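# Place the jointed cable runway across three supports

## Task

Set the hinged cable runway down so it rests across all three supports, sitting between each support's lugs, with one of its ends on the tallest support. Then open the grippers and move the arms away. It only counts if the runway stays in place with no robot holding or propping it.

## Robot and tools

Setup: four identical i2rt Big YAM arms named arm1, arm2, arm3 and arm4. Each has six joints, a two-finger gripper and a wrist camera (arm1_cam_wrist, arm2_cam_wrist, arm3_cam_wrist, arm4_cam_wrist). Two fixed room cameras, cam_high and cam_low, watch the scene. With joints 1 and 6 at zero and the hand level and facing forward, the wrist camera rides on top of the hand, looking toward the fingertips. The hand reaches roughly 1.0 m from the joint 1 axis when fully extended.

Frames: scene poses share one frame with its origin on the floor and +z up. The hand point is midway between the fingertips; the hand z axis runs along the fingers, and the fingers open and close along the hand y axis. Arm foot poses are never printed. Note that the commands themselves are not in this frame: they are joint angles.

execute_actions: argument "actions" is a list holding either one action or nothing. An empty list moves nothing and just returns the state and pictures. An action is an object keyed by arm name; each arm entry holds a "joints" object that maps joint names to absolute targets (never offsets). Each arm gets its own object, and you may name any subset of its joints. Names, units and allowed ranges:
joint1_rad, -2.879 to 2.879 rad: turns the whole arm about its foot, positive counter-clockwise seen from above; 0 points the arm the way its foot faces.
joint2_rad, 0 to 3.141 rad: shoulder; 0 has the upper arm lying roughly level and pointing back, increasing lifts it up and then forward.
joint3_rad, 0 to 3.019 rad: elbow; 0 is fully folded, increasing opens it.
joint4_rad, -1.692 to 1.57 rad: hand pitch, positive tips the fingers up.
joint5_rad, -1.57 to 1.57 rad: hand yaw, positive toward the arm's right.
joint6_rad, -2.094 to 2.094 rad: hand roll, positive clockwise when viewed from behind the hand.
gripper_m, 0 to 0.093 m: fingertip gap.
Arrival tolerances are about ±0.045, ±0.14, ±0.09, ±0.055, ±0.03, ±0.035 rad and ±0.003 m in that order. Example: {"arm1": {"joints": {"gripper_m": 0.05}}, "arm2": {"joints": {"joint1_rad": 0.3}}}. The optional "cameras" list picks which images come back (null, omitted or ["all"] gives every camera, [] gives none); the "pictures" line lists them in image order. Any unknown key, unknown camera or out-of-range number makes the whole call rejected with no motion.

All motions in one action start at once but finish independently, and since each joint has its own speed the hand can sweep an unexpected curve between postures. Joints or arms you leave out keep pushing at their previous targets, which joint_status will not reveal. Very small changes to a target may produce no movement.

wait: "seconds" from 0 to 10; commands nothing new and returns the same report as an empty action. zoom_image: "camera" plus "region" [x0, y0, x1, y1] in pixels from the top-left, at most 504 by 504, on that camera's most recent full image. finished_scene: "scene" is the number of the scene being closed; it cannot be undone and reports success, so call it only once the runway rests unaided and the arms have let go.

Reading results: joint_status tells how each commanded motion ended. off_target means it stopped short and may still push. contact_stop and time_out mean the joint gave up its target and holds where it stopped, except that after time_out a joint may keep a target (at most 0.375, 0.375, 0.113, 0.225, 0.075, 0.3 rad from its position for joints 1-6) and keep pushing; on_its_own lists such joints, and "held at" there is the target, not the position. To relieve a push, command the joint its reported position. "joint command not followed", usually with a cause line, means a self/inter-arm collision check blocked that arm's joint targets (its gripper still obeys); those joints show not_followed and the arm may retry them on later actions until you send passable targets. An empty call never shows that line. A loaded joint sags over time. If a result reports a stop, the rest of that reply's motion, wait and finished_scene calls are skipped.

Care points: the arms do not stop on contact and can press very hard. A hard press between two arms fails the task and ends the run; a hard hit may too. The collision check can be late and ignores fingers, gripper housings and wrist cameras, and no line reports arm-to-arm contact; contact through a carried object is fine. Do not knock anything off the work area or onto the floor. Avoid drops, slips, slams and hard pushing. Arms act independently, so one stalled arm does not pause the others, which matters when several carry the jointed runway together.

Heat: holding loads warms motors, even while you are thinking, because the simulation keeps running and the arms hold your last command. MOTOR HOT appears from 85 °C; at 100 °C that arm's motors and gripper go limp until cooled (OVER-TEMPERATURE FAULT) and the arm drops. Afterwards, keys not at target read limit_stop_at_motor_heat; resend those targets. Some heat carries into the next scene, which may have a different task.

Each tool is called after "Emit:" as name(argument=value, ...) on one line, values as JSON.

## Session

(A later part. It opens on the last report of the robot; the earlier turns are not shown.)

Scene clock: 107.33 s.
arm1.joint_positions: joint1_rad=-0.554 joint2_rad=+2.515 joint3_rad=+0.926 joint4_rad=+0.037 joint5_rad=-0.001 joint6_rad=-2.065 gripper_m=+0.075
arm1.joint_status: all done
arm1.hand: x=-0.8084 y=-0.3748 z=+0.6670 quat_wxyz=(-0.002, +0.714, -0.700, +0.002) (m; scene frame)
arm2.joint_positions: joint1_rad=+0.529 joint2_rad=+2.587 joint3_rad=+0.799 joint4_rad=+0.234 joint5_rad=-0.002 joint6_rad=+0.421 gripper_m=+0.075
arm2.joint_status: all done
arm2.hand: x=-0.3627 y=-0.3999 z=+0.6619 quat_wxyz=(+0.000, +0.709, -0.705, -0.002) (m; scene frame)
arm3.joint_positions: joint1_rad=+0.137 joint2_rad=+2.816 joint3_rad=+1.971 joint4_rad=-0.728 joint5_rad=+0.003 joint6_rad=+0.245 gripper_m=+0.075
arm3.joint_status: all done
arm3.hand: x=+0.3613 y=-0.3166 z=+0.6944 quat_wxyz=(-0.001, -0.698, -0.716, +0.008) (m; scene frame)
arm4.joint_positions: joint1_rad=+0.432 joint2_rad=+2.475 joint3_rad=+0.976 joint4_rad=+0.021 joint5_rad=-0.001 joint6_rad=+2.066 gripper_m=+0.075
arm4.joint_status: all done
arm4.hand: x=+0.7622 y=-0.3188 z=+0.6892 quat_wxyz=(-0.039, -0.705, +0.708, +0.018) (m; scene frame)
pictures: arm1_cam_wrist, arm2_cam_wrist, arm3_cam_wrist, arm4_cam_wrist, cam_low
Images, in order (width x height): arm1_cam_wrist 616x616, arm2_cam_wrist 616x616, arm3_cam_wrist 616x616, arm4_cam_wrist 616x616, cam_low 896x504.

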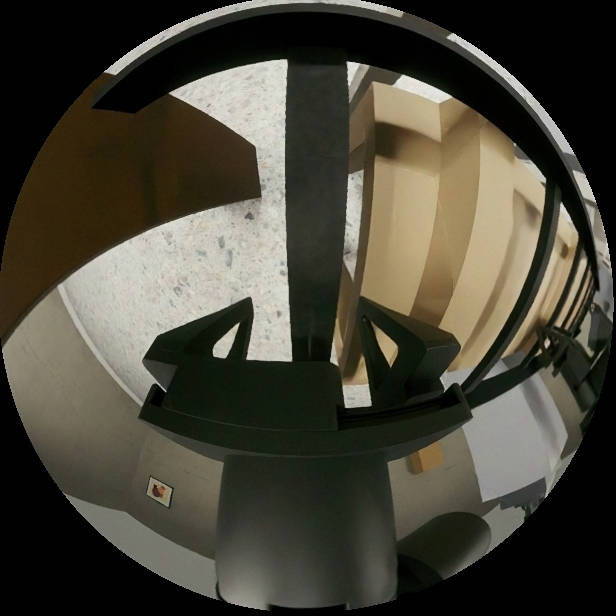

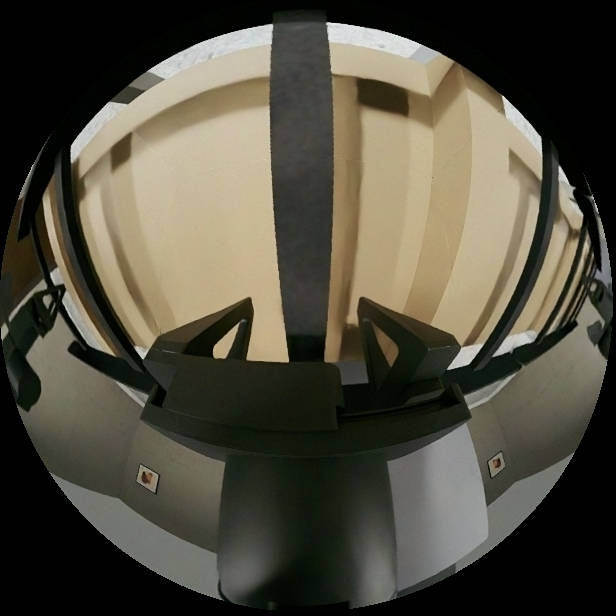

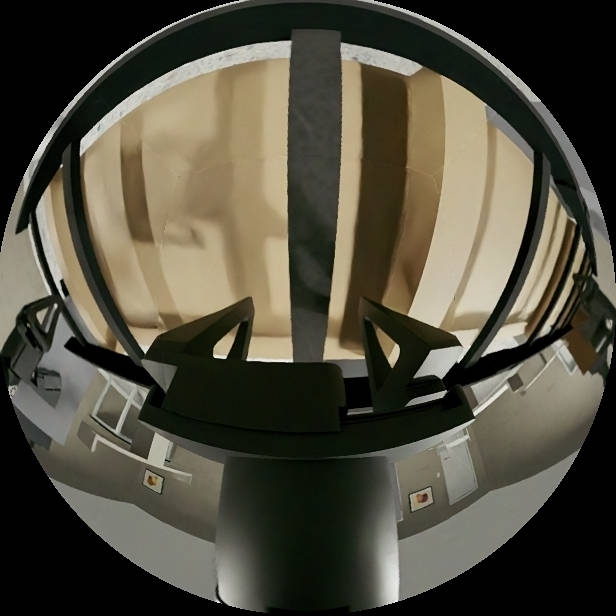

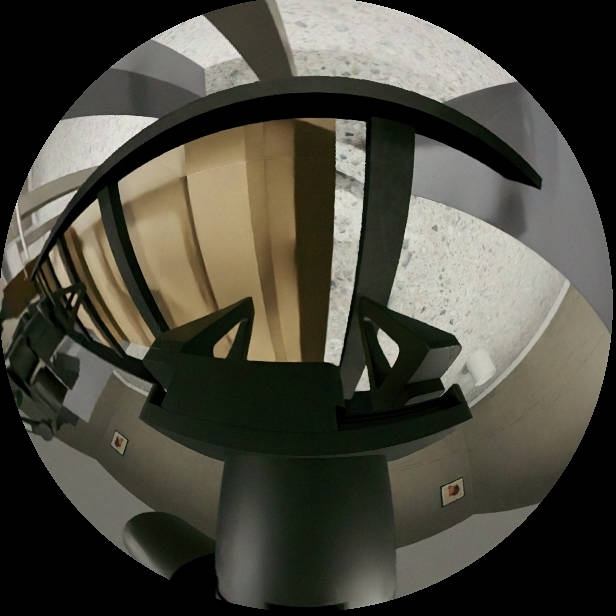

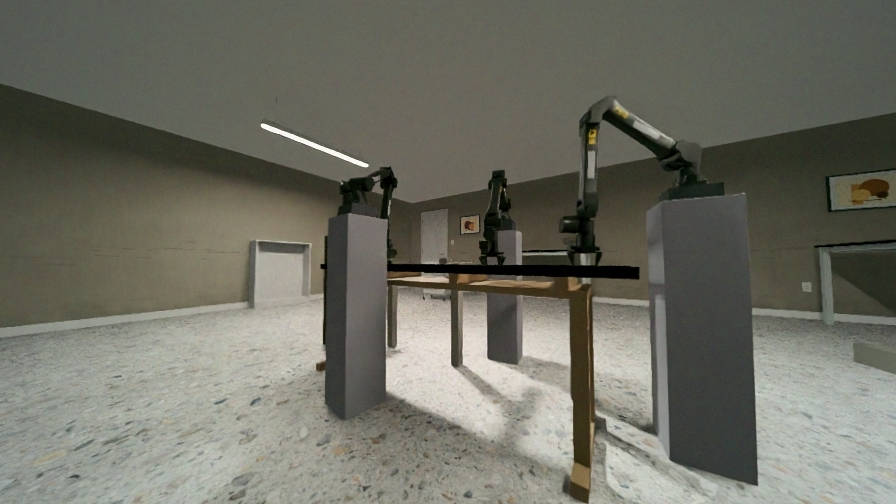

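Emit:
execute_actions(actions=[{"arm1":{"joints":{"joint2_rad":2.515,"joint3_rad":0.926,"joint4_rad":0.037}},"arm3":{"joints":{"joint2_rad":2.85,"joint3_rad":2.03,"joint4_rad":-0.72}},"arm4":{"joints":{"joint2_rad":2.36,"joint3_rad":0.86,"joint4_rad":-0.07,"gripper_m":0.093}}}], cameras=["arm4_cam_wrist"])

Scene clock: 111.47 s.
arm1.joint_positions: joint1_rad=-0.554 joint2_rad=+2.515 joint3_rad=+0.926 joint4_rad=+0.037 joint5_rad=-0.001 joint6_rad=-2.065 gripper_m=+0.075
arm1.joint_status: all done
arm1.hand: x=-0.8084 y=-0.3748 z=+0.6670 quat_wxyz=(-0.002, +0.714, -0.700, +0.002) (m; scene frame)
arm2.joint_positions: joint1_rad=+0.529 joint2_rad=+2.587 joint3_rad=+0.799 joint4_rad=+0.234 joint5_rad=-0.002 joint6_rad=+0.421 gripper_m=+0.075
arm2.joint_status: not commanded
arm2.hand: x=-0.3627 y=-0.3999 z=+0.6619 quat_wxyz=(+0.000, +0.709, -0.705, -0.002) (m; scene frame)
arm3.joint_positions: joint1_rad=+0.137 joint2_rad=+2.827 joint3_rad=+1.985 joint4_rad=-0.728 joint5_rad=+0.003 joint6_rad=+0.245 gripper_m=+0.075
arm3.joint_status: all done
arm3.hand: x=+0.3618 y=-0.3186 z=+0.6909 quat_wxyz=(-0.002, -0.698, -0.716, +0.009) (m; scene frame)
arm4.joint_positions: joint1_rad=+0.432 joint2_rad=+2.351 joint3_rad=+0.862 joint4_rad=-0.063 joint5_rad=+0.001 joint6_rad=+2.066 gripper_m=+0.093
arm4.joint_status: all done
arm4.hand: x=+0.7970 y=-0.3005 z=+0.7293 quat_wxyz=(-0.003, -0.705, +0.709, +0.008) (m; scene frame)
pictures: arm4_cam_wrist
Images, in order (width x height): arm4_cam_wrist 616x616.

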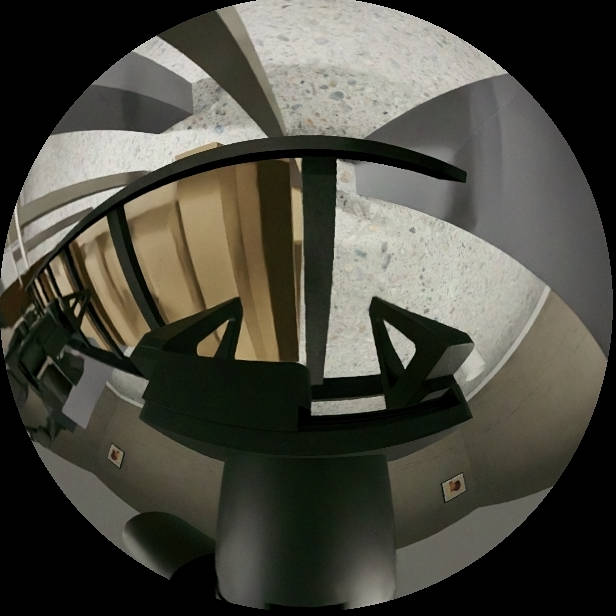

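Emit:
execute_actions(actions=[{"arm3":{"joints":{"joint2_rad":2.87,"joint3_rad":2.05,"joint4_rad":-0.72}},"arm4":{"joints":{"joint2_rad":2.455,"joint3_rad":0.895,"joint4_rad":-0.02}}}], cameras=[])

Emit:
execute_actions(actions=[{"arm4":{"joints":{"joint2_rad":2.56,"joint3_rad":0.955,"joint4_rad":0.04}}}], cameras=["arm4_cam_wrist","arm3_cam_wrist"])

Scene clock: 116.03 s.
arm1.joint_positions: joint1_rad=-0.554 joint2_rad=+2.515 joint3_rad=+0.926 joint4_rad=+0.037 joint5_rad=-0.001 joint6_rad=-2.065 gripper_m=+0.075
arm1.joint_status: not commanded
arm1.hand: x=-0.8084 y=-0.3748 z=+0.6670 quat_wxyz=(-0.002, +0.714, -0.700, +0.002) (m; scene frame)
arm2.joint_positions: joint1_rad=+0.529 joint2_rad=+2.587 joint3_rad=+0.799 joint4_rad=+0.234 joint5_rad=-0.002 joint6_rad=+0.421 gripper_m=+0.075
arm2.joint_status: not commanded
arm2.hand: x=-0.3627 y=-0.3999 z=+0.6619 quat_wxyz=(+0.000, +0.709, -0.705, -0.002) (m; scene frame)
arm3.joint_positions: joint1_rad=+0.137 joint2_rad=+2.849 joint3_rad=+2.006 joint4_rad=-0.728 joint5_rad=+0.003 joint6_rad=+0.245 gripper_m=+0.075
arm3.joint_status: all done
arm3.hand: x=+0.3619 y=-0.3192 z=+0.6820 quat_wxyz=(-0.001, -0.698, -0.716, +0.009) (m; scene frame)
arm4.joint_positions: joint1_rad=+0.432 joint2_rad=+2.447 joint3_rad=+0.895 joint4_rad=-0.032 joint5_rad=+0.001 joint6_rad=+2.066 gripper_m=+0.093
arm4.joint_status: all done
arm4.hand: x=+0.8078 y=-0.2943 z=+0.6971 quat_wxyz=(+0.013, -0.705, +0.709, +0.003) (m; scene frame)
pictures: none
No camera images: the call's "cameras" was empty. Leave "cameras" out to get every camera's image.

Scene clock: 116.93 s.
arm1.joint_positions: joint1_rad=-0.554 joint2_rad=+2.515 joint3_rad=+0.926 joint4_rad=+0.037 joint5_rad=-0.001 joint6_rad=-2.065 gripper_m=+0.075
arm1.joint_status: not commanded
arm1.hand: x=-0.8084 y=-0.3748 z=+0.6670 quat_wxyz=(-0.002, +0.714, -0.700, +0.002) (m; scene frame)
arm2.joint_positions: joint1_rad=+0.529 joint2_rad=+2.587 joint3_rad=+0.799 joint4_rad=+0.234 joint5_rad=-0.002 joint6_rad=+0.421 gripper_m=+0.075
arm2.joint_status: not commanded
arm2.hand: x=-0.3627 y=-0.3999 z=+0.6619 quat_wxyz=(+0.000, +0.709, -0.705, -0.002) (m; scene frame)
arm3.joint_positions: joint1_rad=+0.137 joint2_rad=+2.849 joint3_rad=+2.006 joint4_rad=-0.728 joint5_rad=+0.003 joint6_rad=+0.245 gripper_m=+0.075
arm3.joint_status: not commanded
arm3.hand: x=+0.3619 y=-0.3192 z=+0.6820 quat_wxyz=(-0.001, -0.698, -0.716, +0.009) (m; scene frame)
arm4.joint_positions: joint1_rad=+0.432 joint2_rad=+2.550 joint3_rad=+0.954 joint4_rad=+0.029 joint5_rad=+0.001 joint6_rad=+2.066 gripper_m=+0.093
arm4.joint_status: all done
arm4.hand: x=+0.8028 y=-0.2964 z=+0.6617 quat_wxyz=(+0.004, -0.705, +0.709, +0.006) (m; scene frame)
pictures: arm3_cam_wrist, arm4_cam_wrist
Images, in order (width x height): arm3_cam_wrist 616x616, arm4_cam_wrist 616x616.

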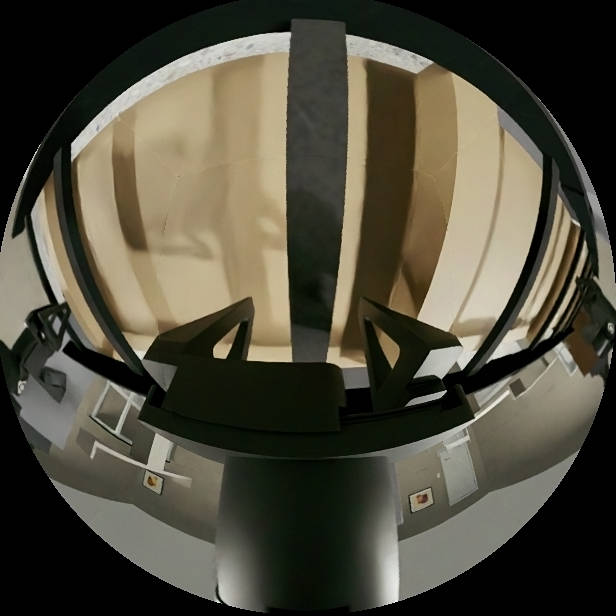

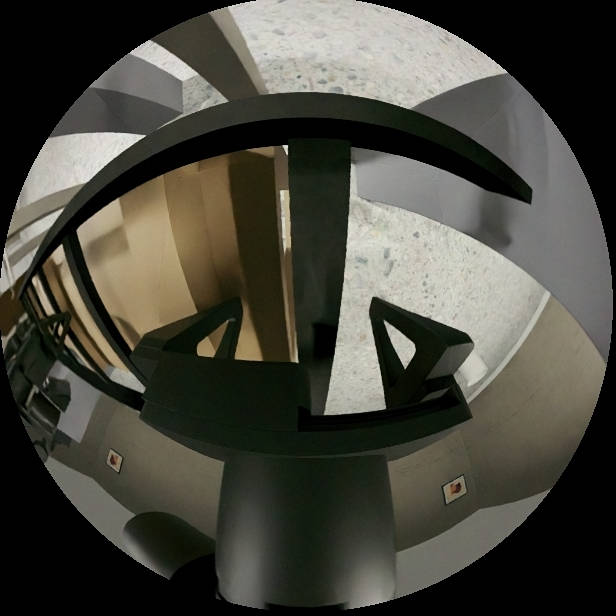

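Emit:
execute_actions(actions=[{"arm1":{"joints":{"gripper_m":0}},"arm2":{"joints":{"gripper_m":0}},"arm3":{"joints":{"gripper_m":0}},"arm4":{"joints":{"gripper_m":0}}}], cameras=["arm1_cam_wrist","arm2_cam_wrist","arm3_cam_wrist","arm4_cam_wrist"])

Scene clock: 122.53 s.
arm1.joint_positions: joint1_rad=-0.553 joint2_rad=+2.515 joint3_rad=+0.931 joint4_rad=+0.041 joint5_rad=-0.007 joint6_rad=-2.062 gripper_m=+0.025
arm1.joint_status: gripper_m off_target (ended at +0.025, target +0.000)
arm1.hand: x=-0.8046 y=-0.3754 z=+0.6669 quat_wxyz=(-0.006, +0.713, -0.701, +0.005) (m; scene frame)
arm2.joint_positions: joint1_rad=+0.530 joint2_rad=+2.587 joint3_rad=+0.799 joint4_rad=+0.234 joint5_rad=-0.001 joint6_rad=+0.415 gripper_m=+0.024
arm2.joint_status: gripper_m off_target (ended at +0.024, target +0.000)
arm2.hand: x=-0.3627 y=-0.3998 z=+0.6619 quat_wxyz=(+0.000, +0.711, -0.703, -0.002) (m; scene frame)
arm3.joint_positions: joint1_rad=+0.133 joint2_rad=+2.850 joint3_rad=+2.006 joint4_rad=-0.728 joint5_rad=+0.008 joint6_rad=+0.246 gripper_m=+0.025
arm3.joint_status: gripper_m off_target (ended at +0.025, target +0.000)
arm3.hand: x=+0.3587 y=-0.3199 z=+0.6818 quat_wxyz=(+0.000, -0.700, -0.714, +0.011) (m; scene frame)
arm4.joint_positions: joint1_rad=+0.434 joint2_rad=+2.553 joint3_rad=+0.947 joint4_rad=+0.029 joint5_rad=-0.005 joint6_rad=+2.062 gripper_m=+0.024
arm4.joint_status: gripper_m off_target (ended at +0.024, target +0.000)
arm4.hand: x=+0.8087 y=-0.2950 z=+0.6609 quat_wxyz=(+0.008, -0.707, +0.707, +0.002) (m; scene frame)
pictures: arm1_cam_wrist, arm2_cam_wrist, arm3_cam_wrist, arm4_cam_wrist
Images, in order (width x height): arm1_cam_wrist 616x616, arm2_cam_wrist 616x616, arm3_cam_wrist 616x616, arm4_cam_wrist 616x616.

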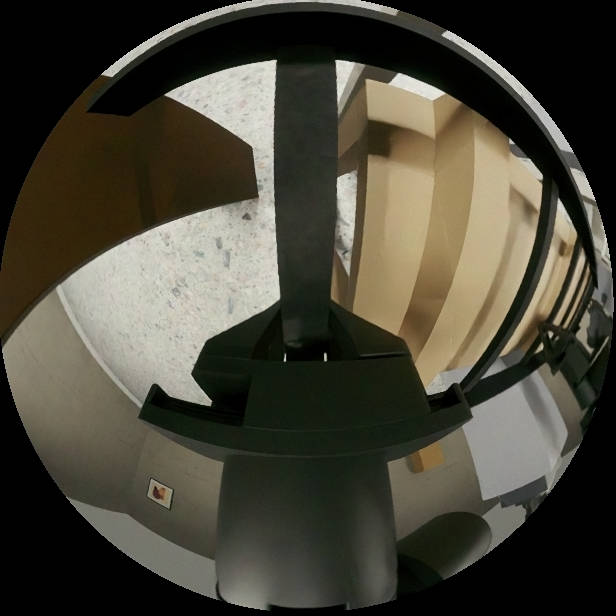

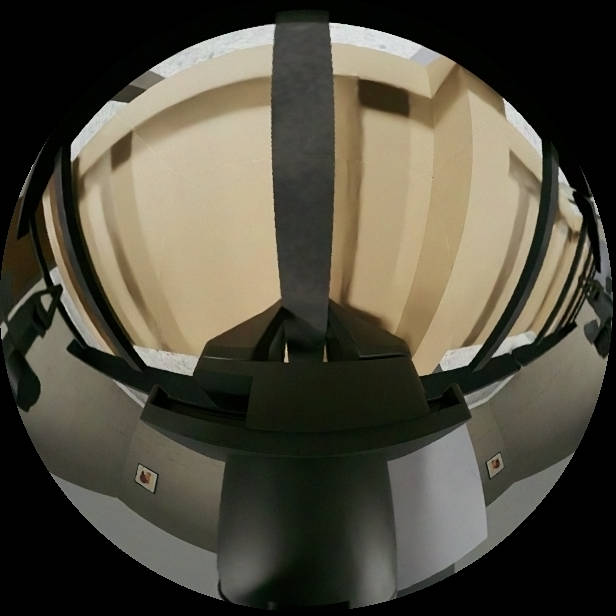

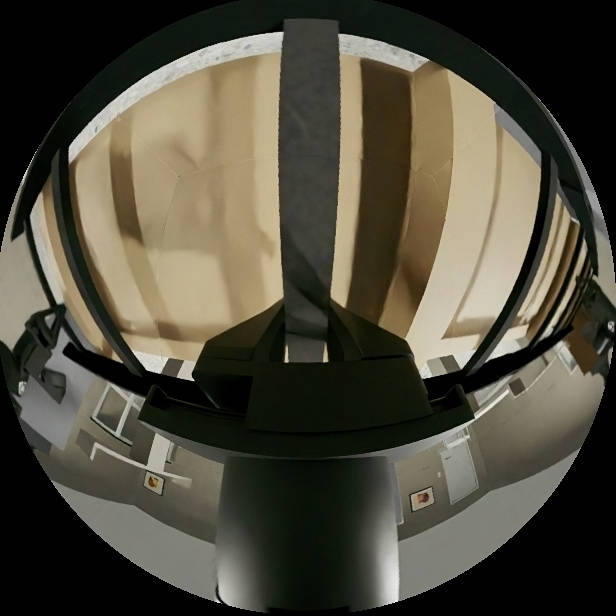

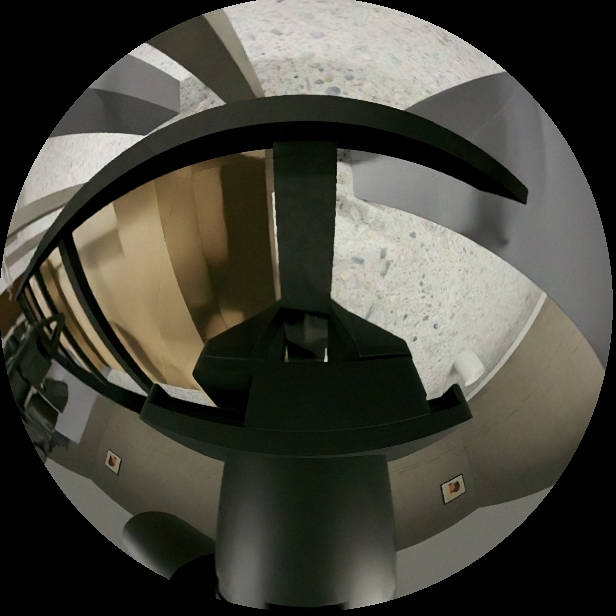

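Emit:
execute_actions(actions=[{"arm1":{"joints":{"joint2_rad":2.36,"joint3_rad":0.905,"joint4_rad":-0.035}},"arm2":{"joints":{"joint2_rad":2.35,"joint3_rad":0.745,"joint4_rad":0.165}},"arm3":{"joints":{"joint1_rad":0.117,"joint2_rad":2.615,"joint3_rad":2.0,"joint4_rad":-0.78,"joint5_rad":-0.039,"joint6_rad":0.23}},"arm4":{"joints":{"joint1_rad":0.42,"joint2_rad":2.31,"joint3_rad":0.915,"joint4_rad":-0.175,"joint5_rad":-0.022,"joint6_rad":2.045}}}], cameras=["cam_low"])

Scene clock: 159.67 s.
arm1.joint_positions: joint1_rad=-0.553 joint2_rad=+2.406 joint3_rad=+0.889 joint4_rad=-0.051 joint5_rad=+0.005 joint6_rad=-2.060 gripper_m=+0.025
arm1.joint_status: all done
arm1.hand: x=-0.8052 y=-0.3773 z=+0.7044 quat_wxyz=(+0.003, +0.713, -0.702, -0.005) (m; scene frame)
arm2.joint_positions: joint1_rad=+0.535 joint2_rad=+2.503 joint3_rad=+0.763 joint4_rad=+0.167 joint5_rad=-0.004 joint6_rad=+0.416 gripper_m=+0.024
arm2.joint_status: joint2_rad time_out (moved -0.085 of -0.237); the others done
arm2.on_its_own: joint2_rad reads +2.503 and still pushes toward +2.350 since a time_out
arm2.hand: x=-0.3648 y=-0.4001 z=+0.6879 quat_wxyz=(+0.005, +0.713, -0.701, +0.006) (m; scene frame)
arm3.joint_positions: joint1_rad=+0.118 joint2_rad=+2.768 joint3_rad=+1.961 joint4_rad=-0.767 joint5_rad=-0.041 joint6_rad=+0.233 gripper_m=+0.025
arm3.joint_status: joint2_rad time_out (moved -0.082 of -0.235); the others done
arm3.on_its_own: joint2_rad reads +2.768 and still pushes toward +2.615 since a time_out
arm3.hand: x=+0.3583 y=-0.3245 z=+0.7228 quat_wxyz=(-0.011, -0.701, -0.713, -0.011) (m; scene frame)
arm4.joint_positions: joint1_rad=+0.423 joint2_rad=+2.359 joint3_rad=+0.897 joint4_rad=-0.173 joint5_rad=-0.031 joint6_rad=+2.043 gripper_m=+0.024
arm4.joint_status: all done
arm4.hand: x=+0.8050 y=-0.2986 z=+0.7287 quat_wxyz=(+0.032, -0.709, +0.704, -0.020) (m; scene frame)
pictures: cam_low
Images, in order (width x height): cam_low 896x504.

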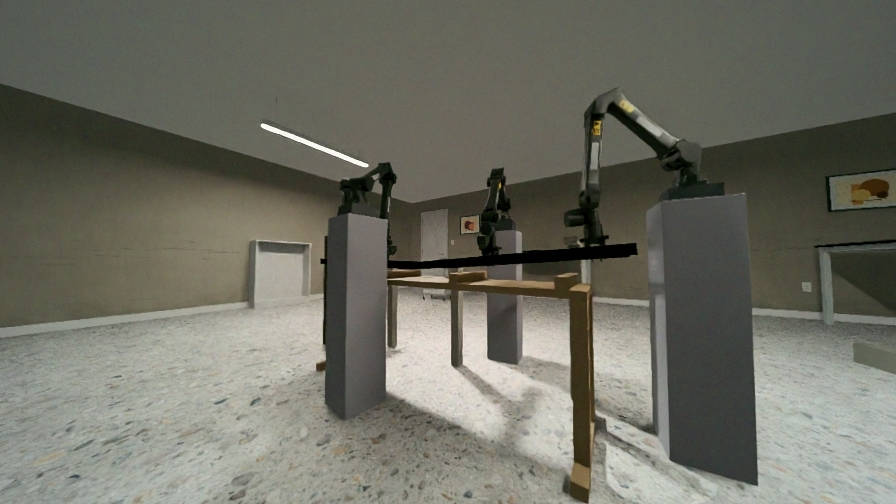

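Emit:
execute_actions(actions=[{"arm1":{"joints":{"joint2_rad":2.245,"joint3_rad":0.855,"joint4_rad":-0.09}},"arm2":{"joints":{"joint2_rad":2.18,"joint3_rad":0.665,"joint4_rad":0.09}},"arm3":{"joints":{"joint1_rad":0.101,"joint2_rad":2.467,"joint3_rad":1.9,"joint4_rad":-0.81,"joint5_rad":-0.087,"joint6_rad":0.213}},"arm4":{"joints":{"joint1_rad":0.403,"joint2_rad":2.09,"joint3_rad":0.865,"joint4_rad":-0.38,"joint5_rad":-0.035,"joint6_rad":2.028}}}], cameras=["cam_low"])

Scene clock: 169.97 s.
arm1.joint_positions: joint1_rad=-0.555 joint2_rad=+2.276 joint3_rad=+0.829 joint4_rad=-0.105 joint5_rad=+0.005 joint6_rad=-2.063 gripper_m=+0.025
arm1.joint_status: all done
arm1.hand: x=-0.8037 y=-0.3789 z=+0.7473 quat_wxyz=(+0.001, +0.713, -0.701, +0.003) (m; scene frame)
arm2.joint_positions: joint1_rad=+0.535 joint2_rad=+2.326 joint3_rad=+0.671 joint4_rad=+0.088 joint5_rad=+0.006 joint6_rad=+0.415 gripper_m=+0.024
arm2.joint_status: joint2_rad time_out (moved -0.177 of -0.323); the others done
arm2.on_its_own: joint2_rad reads +2.326 and still pushes toward +2.180 since a time_out
arm2.hand: x=-0.3627 y=-0.4007 z=+0.7417 quat_wxyz=(-0.001, +0.713, -0.701, +0.005) (m; scene frame)
arm3.joint_positions: joint1_rad=+0.111 joint2_rad=+2.613 joint3_rad=+1.855 joint4_rad=-0.805 joint5_rad=-0.075 joint6_rad=+0.223 gripper_m=+0.025
arm3.joint_status: joint2_rad time_out (moved -0.154 of -0.301); the others done
arm3.on_its_own: joint2_rad reads +2.613 and still pushes toward +2.467 since a time_out
arm3.hand: x=+0.3600 y=-0.3228 z=+0.7933 quat_wxyz=(-0.025, -0.699, -0.714, -0.022) (m; scene frame)
arm4.joint_positions: joint1_rad=+0.412 joint2_rad=+2.121 joint3_rad=+0.835 joint4_rad=-0.379 joint5_rad=-0.045 joint6_rad=+2.026 gripper_m=+0.024
arm4.joint_status: all done
arm4.hand: x=+0.8056 y=-0.2975 z=+0.8110 quat_wxyz=(+0.043, -0.710, +0.702, -0.031) (m; scene frame)
pictures: cam_low
Images, in order (width x height): cam_low 896x504.

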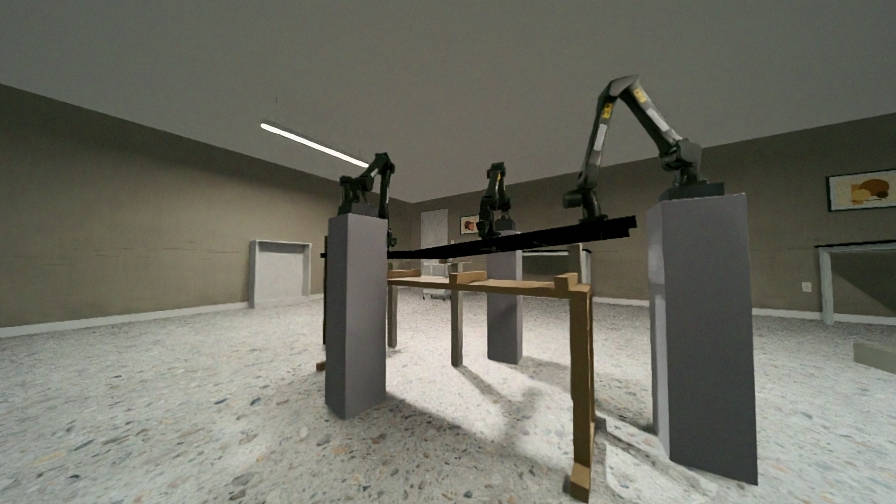

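Emit:
execute_actions(actions=[{"arm1":{"joints":{"joint2_rad":2.16,"joint3_rad":0.822,"joint4_rad":-0.148}},"arm2":{"joints":{"joint2_rad":2.065,"joint3_rad":0.615,"joint4_rad":0.03}},"arm3":{"joints":{"joint1_rad":0.08,"joint2_rad":2.37,"joint3_rad":1.845,"joint4_rad":-0.835,"joint5_rad":-0.135,"joint6_rad":0.192}},"arm4":{"joints":{"joint1_rad":0.385,"joint2_rad":1.93,"joint3_rad":0.86,"joint4_rad":-0.555,"joint5_rad":-0.048,"joint6_rad":2.013}}}], cameras=["cam_low","cam_high"])

Scene clock: 175.43 s.
arm1.joint_positions: joint1_rad=-0.558 joint2_rad=+2.185 joint3_rad=+0.799 joint4_rad=-0.161 joint5_rad=+0.009 joint6_rad=-2.065 gripper_m=+0.025
arm1.joint_status: all done
arm1.hand: x=-0.8037 y=-0.3808 z=+0.7768 quat_wxyz=(+0.002, +0.713, -0.701, +0.006) (m; scene frame)
arm2.joint_positions: joint1_rad=+0.535 joint2_rad=+2.214 joint3_rad=+0.622 joint4_rad=+0.033 joint5_rad=+0.006 joint6_rad=+0.413 gripper_m=+0.024
arm2.joint_status: joint2_rad time_out (moved -0.112 of -0.261); the others done
arm2.on_its_own: joint2_rad reads +2.214 and still pushes toward +2.065 since a time_out
arm2.hand: x=-0.3624 y=-0.4015 z=+0.7736 quat_wxyz=(-0.003, +0.714, -0.700, +0.002) (m; scene frame)
arm3.joint_positions: joint1_rad=+0.099 joint2_rad=+2.521 joint3_rad=+1.799 joint4_rad=-0.830 joint5_rad=-0.116 joint6_rad=+0.209 gripper_m=+0.025
arm3.joint_status: joint2_rad time_out (moved -0.092 of -0.243); the others done
arm3.on_its_own: joint2_rad reads +2.521 and still pushes toward +2.370 since a time_out
arm3.hand: x=+0.3593 y=-0.3213 z=+0.8372 quat_wxyz=(-0.041, -0.697, -0.715, -0.036) (m; scene frame)
arm4.joint_positions: joint1_rad=+0.394 joint2_rad=+1.961 joint3_rad=+0.829 joint4_rad=-0.555 joint5_rad=-0.062 joint6_rad=+2.007 gripper_m=+0.024
arm4.joint_status: all done
arm4.hand: x=+0.8033 y=-0.2956 z=+0.8696 quat_wxyz=(+0.050, -0.709, +0.702, -0.043) (m; scene frame)
pictures: cam_high, cam_low
Images, in order (width x height): cam_high 896x504, cam_low 896x504.

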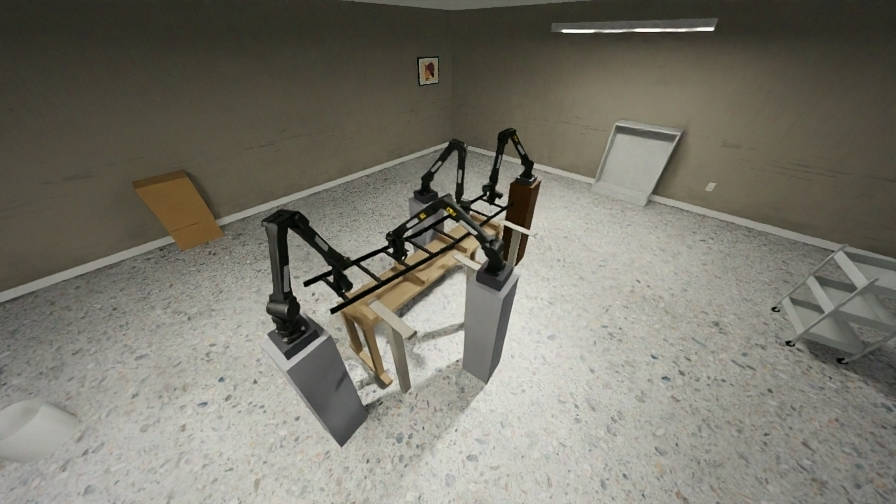

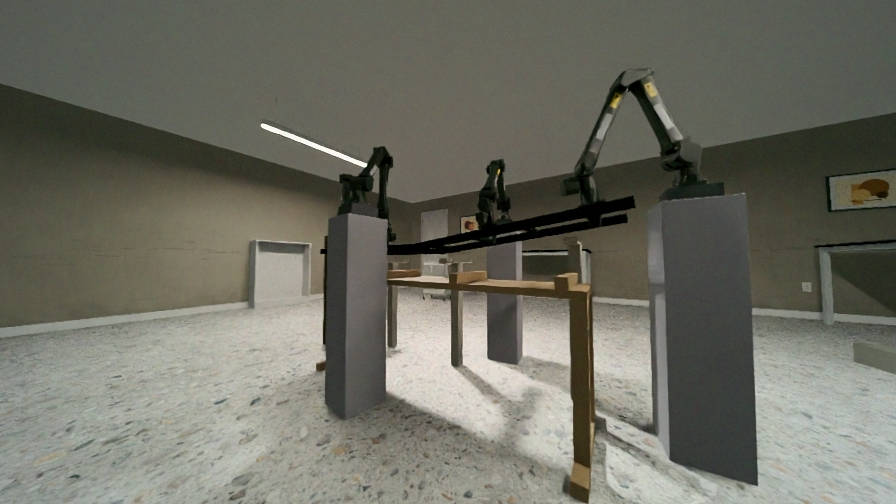

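Emit:
execute_actions(actions=[{"arm1":{"joints":{"joint1_rad":-0.35,"joint2_rad":2.15,"joint3_rad":0.735,"joint4_rad":-0.095,"joint5_rad":0,"joint6_rad":-1.865}},"arm2":{"joints":{"joint1_rad":0.437,"joint3_rad":0.83,"joint4_rad":-0.145,"joint6_rad":0.33}},"arm3":{"joints":{"joint1_rad":0.12,"joint2_rad":2.265,"joint3_rad":1.52,"joint4_rad":-0.655,"joint5_rad":-0.13,"joint6_rad":0.23}},"arm4":{"joints":{"joint1_rad":0.2,"joint2_rad":1.9,"joint3_rad":0.775,"joint4_rad":-0.52,"joint5_rad":-0.03,"joint6_rad":1.825}}}], cameras=[])

Scene clock: 183.20 s.
arm1.joint_positions: joint1_rad=-0.346 joint2_rad=+2.168 joint3_rad=+0.718 joint4_rad=-0.103 joint5_rad=+0.005 joint6_rad=-1.854 gripper_m=+0.025
arm1.joint_status: all done
arm1.hand: x=-0.8037 y=-0.2994 z=+0.7784 quat_wxyz=(-0.001, +0.713, -0.701, +0.002) (m; scene frame)
arm2.joint_positions: joint1_rad=+0.445 joint2_rad=+2.214 joint3_rad=+0.809 joint4_rad=-0.141 joint5_rad=+0.005 joint6_rad=+0.324 gripper_m=+0.024
arm2.joint_status: all done
arm2.on_its_own: joint2_rad reads +2.214 and still pushes toward +2.065 since a time_out
arm2.hand: x=-0.3625 y=-0.3213 z=+0.7781 quat_wxyz=(-0.005, +0.714, -0.700, -0.004) (m; scene frame)
arm3.joint_positions: joint1_rad=+0.131 joint2_rad=+2.388 joint3_rad=+1.489 joint4_rad=-0.659 joint5_rad=-0.116 joint6_rad=+0.241 gripper_m=+0.025
arm3.joint_status: all done
arm3.hand: x=+0.3598 y=-0.2429 z=+0.8341 quat_wxyz=(-0.037, -0.697, -0.715, -0.039) (m; scene frame)
arm4.joint_positions: joint1_rad=+0.200 joint2_rad=+1.942 joint3_rad=+0.755 joint4_rad=-0.525 joint5_rad=-0.032 joint6_rad=+1.817 gripper_m=+0.024
arm4.joint_status: all done
arm4.hand: x=+0.8063 y=-0.2174 z=+0.8668 quat_wxyz=(+0.058, -0.708, +0.702, -0.045) (m; scene frame)
pictures: none
No camera images: the call's "cameras" was empty. Leave "cameras" out to get every camera's image.

Emit:
execute_actions(actions=[{"arm1":{"joints":{"joint1_rad":-0.155,"joint2_rad":2.155,"joint3_rad":0.705,"joint4_rad":-0.065,"joint6_rad":-1.675}},"arm2":{"joints":{"joint1_rad":0.385,"joint2_rad":2.155,"joint3_rad":1.025,"joint4_rad":-0.295,"joint6_rad":0.28}},"arm3":{"joints":{"joint1_rad":0.135,"joint2_rad":2.165,"joint3_rad":1.285,"joint4_rad":-0.505,"joint5_rad":-0.135,"joint6_rad":0.25}},"arm4":{"joints":{"joint1_rad":0.01,"joint2_rad":1.88,"joint3_rad":0.75,"joint4_rad":-0.5,"joint5_rad":0,"joint6_rad":1.635}}}], cameras=[])

Emit:
execute_actions(actions=[{"arm1":{"joints":{"joint1_rad":0.058,"joint2_rad":2.155,"joint3_rad":0.72,"joint4_rad":-0.075,"joint6_rad":-1.46}},"arm2":{"joints":{"joint1_rad":0.342,"joint2_rad":2.225,"joint3_rad":1.25,"joint4_rad":-0.445,"joint6_rad":0.238}},"arm3":{"joints":{"joint1_rad":0.178,"joint2_rad":2.085,"joint3_rad":1.06,"joint4_rad":-0.362,"joint5_rad":-0.133,"joint6_rad":0.293}},"arm4":{"joints":{"joint1_rad":-0.192,"joint2_rad":1.885,"joint3_rad":0.765,"joint4_rad":-0.505,"joint5_rad":0.025,"joint6_rad":1.435}}}], cameras=["cam_low"])

Scene clock: 190.00 s.
arm1.joint_positions: joint1_rad=-0.152 joint2_rad=+2.168 joint3_rad=+0.685 joint4_rad=-0.081 joint5_rad=+0.004 joint6_rad=-1.664 gripper_m=+0.025
arm1.joint_status: all done
arm1.hand: x=-0.8075 y=-0.2329 z=+0.7775 quat_wxyz=(+0.001, +0.714, -0.700, -0.003) (m; scene frame)
arm2.joint_positions: joint1_rad=+0.399 joint2_rad=+2.279 joint3_rad=+1.002 joint4_rad=-0.275 joint5_rad=-0.004 joint6_rad=+0.274 gripper_m=+0.024
arm2.joint_status: all done
arm2.hand: x=-0.3658 y=-0.2570 z=+0.7693 quat_wxyz=(-0.001, +0.715, -0.699, -0.003) (m; scene frame)
arm3.joint_positions: joint1_rad=+0.150 joint2_rad=+2.307 joint3_rad=+1.254 joint4_rad=-0.500 joint5_rad=-0.132 joint6_rad=+0.258 gripper_m=+0.025
arm3.joint_status: joint2_rad time_out (moved -0.081 of -0.223); the others done
arm3.on_its_own: joint2_rad reads +2.307 and still pushes toward +2.165 since a time_out
arm3.hand: x=+0.3547 y=-0.1755 z=+0.8258 quat_wxyz=(-0.042, -0.696, -0.715, -0.046) (m; scene frame)
arm4.joint_positions: joint1_rad=+0.002 joint2_rad=+1.922 joint3_rad=+0.731 joint4_rad=-0.510 joint5_rad=-0.001 joint6_rad=+1.620 gripper_m=+0.024
arm4.joint_status: all done
arm4.hand: x=+0.8003 y=-0.1471 z=+0.8708 quat_wxyz=(+0.054, -0.709, +0.702, -0.039) (m; scene frame)
pictures: none
No camera images: the call's "cameras" was empty. Leave "cameras" out to get every camera's image.

not run: a stop came earlier in this reply.

Emit:
execute_actions(actions=[{"arm1":{"joints":{"joint1_rad":0.056,"joint2_rad":2.155,"joint3_rad":0.72,"joint4_rad":-0.075,"joint6_rad":-1.46}},"arm2":{"joints":{"joint1_rad":0.338,"joint2_rad":2.21,"joint3_rad":1.25,"joint4_rad":-0.45,"joint6_rad":0.238}},"arm3":{"joints":{"joint1_rad":0.178,"joint2_rad":2.1,"joint3_rad":1.065,"joint4_rad":-0.362,"joint5_rad":-0.125,"joint6_rad":0.293}},"arm4":{"joints":{"joint1_rad":-0.188,"joint2_rad":1.875,"joint3_rad":0.765,"joint4_rad":-0.51,"joint5_rad":0.022,"joint6_rad":1.435}}}], cameras=["cam_low"])

Scene clock: 195.47 s.
arm1.joint_positions: joint1_rad=+0.060 joint2_rad=+2.169 joint3_rad=+0.690 joint4_rad=-0.081 joint5_rad=+0.003 joint6_rad=-1.451 gripper_m=+0.025
arm1.joint_status: all done
arm1.hand: x=-0.8068 y=-0.1635 z=+0.7778 quat_wxyz=(-0.002, +0.714, -0.700, -0.003) (m; scene frame)
arm2.joint_positions: joint1_rad=+0.356 joint2_rad=+2.338 joint3_rad=+1.205 joint4_rad=-0.423 joint5_rad=-0.007 joint6_rad=+0.231 gripper_m=+0.024
arm2.joint_status: all done
arm2.hand: x=-0.3643 y=-0.1900 z=+0.7701 quat_wxyz=(+0.001, +0.715, -0.699, -0.002) (m; scene frame)
arm3.joint_positions: joint1_rad=+0.195 joint2_rad=+2.234 joint3_rad=+1.042 joint4_rad=-0.354 joint5_rad=-0.129 joint6_rad=+0.302 gripper_m=+0.025
arm3.joint_status: all done
arm3.hand: x=+0.3557 y=-0.1076 z=+0.8238 quat_wxyz=(-0.043, -0.696, -0.716, -0.044) (m; scene frame)
arm4.joint_positions: joint1_rad=-0.196 joint2_rad=+1.921 joint3_rad=+0.737 joint4_rad=-0.522 joint5_rad=+0.025 joint6_rad=+1.423 gripper_m=+0.024
arm4.joint_status: all done
arm4.hand: x=+0.8028 y=-0.0784 z=+0.8732 quat_wxyz=(+0.057, -0.709, +0.702, -0.042) (m; scene frame)
pictures: cam_low
Images, in order (width x height): cam_low 896x504.

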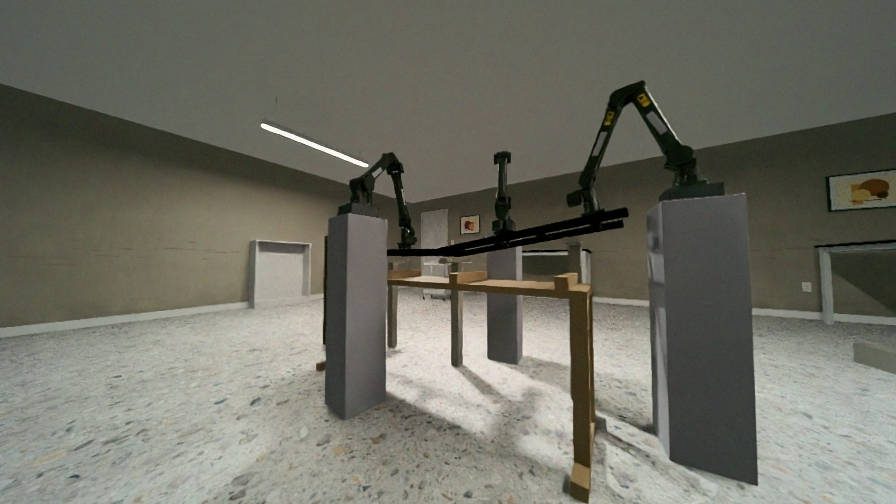

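Emit:
execute_actions(actions=[{"arm1":{"joints":{"joint1_rad":0.256,"joint2_rad":2.165,"joint3_rad":0.775,"joint4_rad":-0.12,"joint6_rad":-1.26}},"arm2":{"joints":{"joint1_rad":0.3,"joint2_rad":2.295,"joint3_rad":1.5,"joint4_rad":-0.61,"joint6_rad":0.21}},"arm3":{"joints":{"joint1_rad":0.228,"joint2_rad":2.035,"joint3_rad":0.86,"joint4_rad":-0.228,"joint5_rad":-0.12,"joint6_rad":0.347}},"arm4":{"joints":{"joint1_rad":-0.374,"joint2_rad":1.9,"joint3_rad":0.815,"joint4_rad":-0.525,"joint5_rad":0.043,"joint6_rad":1.25}}}], cameras=[])

Emit:
execute_actions(actions=[{"arm1":{"joints":{"joint1_rad":0.424,"joint2_rad":2.185,"joint3_rad":0.855,"joint4_rad":-0.185,"joint6_rad":-1.093}},"arm2":{"joints":{"joint1_rad":0.278,"joint2_rad":2.4,"joint3_rad":1.77,"joint4_rad":-0.765,"joint6_rad":0.187}},"arm3":{"joints":{"joint1_rad":0.305,"joint2_rad":1.99,"joint3_rad":0.68,"joint4_rad":-0.085,"joint5_rad":-0.115,"joint6_rad":0.422}},"arm4":{"joints":{"joint1_rad":-0.535,"joint2_rad":1.94,"joint3_rad":0.895,"joint4_rad":-0.56,"joint5_rad":0.06,"joint6_rad":1.09}}}])

Scene clock: 201.30 s.
arm1.joint_positions: joint1_rad=+0.263 joint2_rad=+2.189 joint3_rad=+0.738 joint4_rad=-0.113 joint5_rad=-0.001 joint6_rad=-1.248 gripper_m=+0.025
arm1.joint_status: all done
arm1.hand: x=-0.8087 y=-0.0930 z=+0.7742 quat_wxyz=(-0.002, +0.714, -0.700, -0.006) (m; scene frame)
arm2.joint_positions: joint1_rad=+0.327 joint2_rad=+2.420 joint3_rad=+1.436 joint4_rad=-0.577 joint5_rad=-0.006 joint6_rad=+0.202 gripper_m=+0.024
arm2.joint_status: all done
arm2.hand: x=-0.3648 y=-0.1225 z=+0.7709 quat_wxyz=(+0.002, +0.715, -0.699, +0.001) (m; scene frame)
arm3.joint_positions: joint1_rad=+0.247 joint2_rad=+2.167 joint3_rad=+0.844 joint4_rad=-0.217 joint5_rad=-0.131 joint6_rad=+0.355 gripper_m=+0.025
arm3.joint_status: all done
arm3.hand: x=+0.3541 y=-0.0384 z=+0.8258 quat_wxyz=(-0.043, -0.696, -0.715, -0.046) (m; scene frame)
arm4.joint_positions: joint1_rad=-0.383 joint2_rad=+1.921 joint3_rad=+0.775 joint4_rad=-0.542 joint5_rad=+0.053 joint6_rad=+1.237 gripper_m=+0.024
arm4.joint_status: all done
arm4.hand: x=+0.8017 y=-0.0089 z=+0.8797 quat_wxyz=(+0.055, -0.709, +0.702, -0.036) (m; scene frame)
pictures: none
No camera images: the call's "cameras" was empty. Leave "cameras" out to get every camera's image.

Scene clock: 202.33 s.
arm1.joint_positions: joint1_rad=+0.434 joint2_rad=+2.214 joint3_rad=+0.817 joint4_rad=-0.175 joint5_rad=+0.001 joint6_rad=-1.079 gripper_m=+0.025
arm1.joint_status: all done
arm1.hand: x=-0.8112 y=-0.0275 z=+0.7707 quat_wxyz=(+0.002, +0.715, -0.699, -0.007) (m; scene frame)
arm2.joint_positions: joint1_rad=+0.306 joint2_rad=+2.519 joint3_rad=+1.687 joint4_rad=-0.733 joint5_rad=-0.002 joint6_rad=+0.179 gripper_m=+0.024
arm2.joint_status: all done
arm2.hand: x=-0.3657 y=-0.0585 z=+0.7723 quat_wxyz=(+0.002, +0.716, -0.698, +0.004) (m; scene frame)
arm3.joint_positions: joint1_rad=+0.319 joint2_rad=+2.124 joint3_rad=+0.671 joint4_rad=-0.081 joint5_rad=-0.126 joint6_rad=+0.427 gripper_m=+0.025
arm3.joint_status: all done
arm3.hand: x=+0.3527 y=+0.0275 z=+0.8272 quat_wxyz=(-0.041, -0.696, -0.716, -0.045) (m; scene frame)
arm4.joint_positions: joint1_rad=-0.546 joint2_rad=+1.953 joint3_rad=+0.854 joint4_rad=-0.581 joint5_rad=+0.075 joint6_rad=+1.075 gripper_m=+0.024
arm4.joint_status: all done
arm4.hand: x=+0.8022 y=+0.0584 z=+0.8820 quat_wxyz=(+0.057, -0.709, +0.702, -0.037) (m; scene frame)
pictures: arm1_cam_wrist, arm2_cam_wrist, arm3_cam_wrist, arm4_cam_wrist, cam_high, cam_low
Images, in order (width x height): arm1_cam_wrist 616x616, arm2_cam_wrist 616x616, arm3_cam_wrist 616x616, arm4_cam_wrist 616x616, cam_high 896x504, cam_low 896x504.

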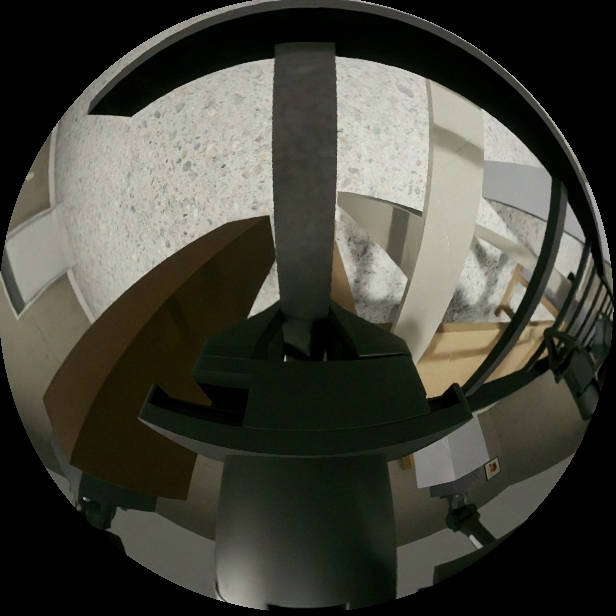

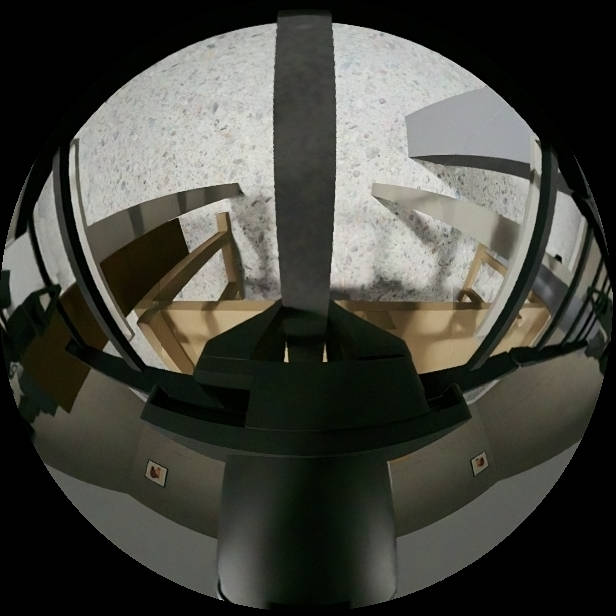

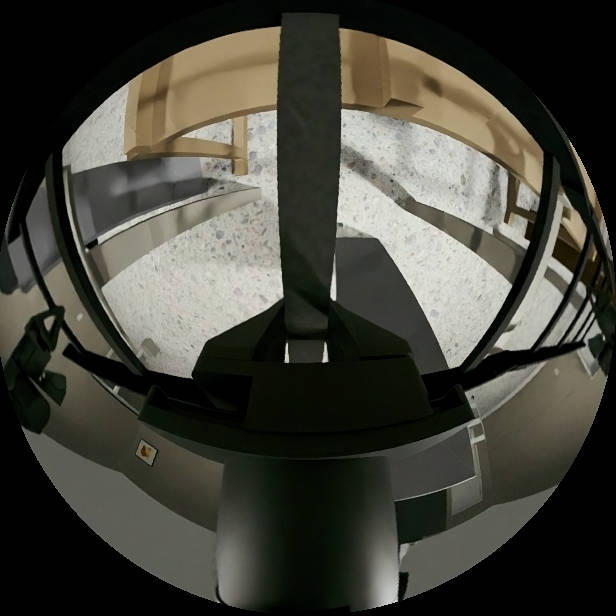

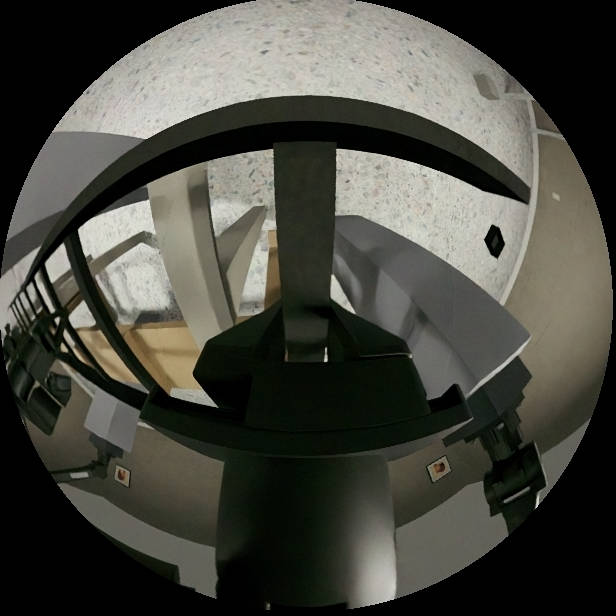

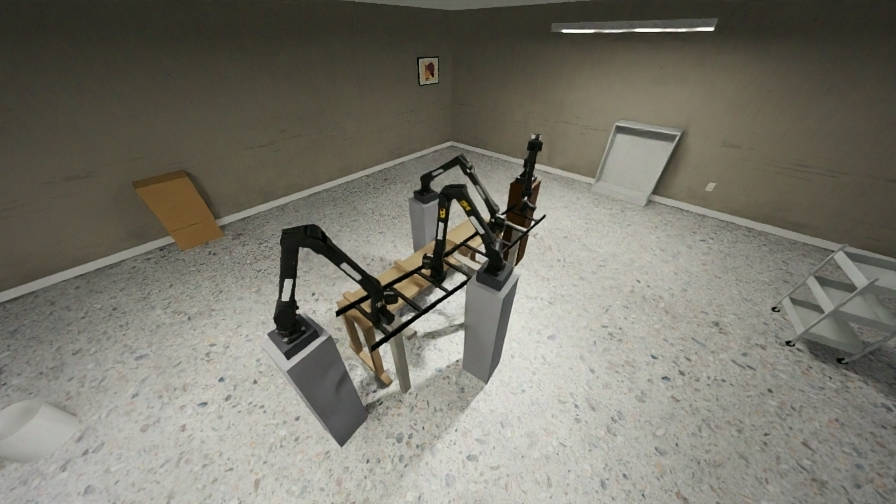

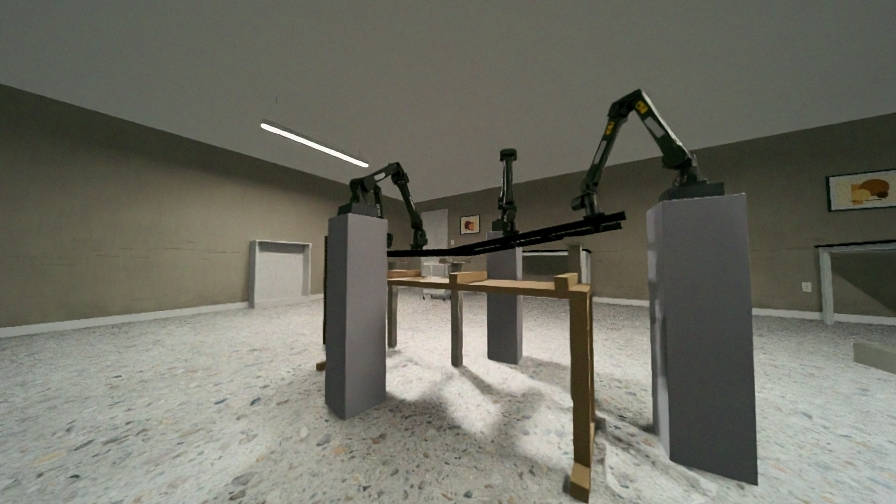

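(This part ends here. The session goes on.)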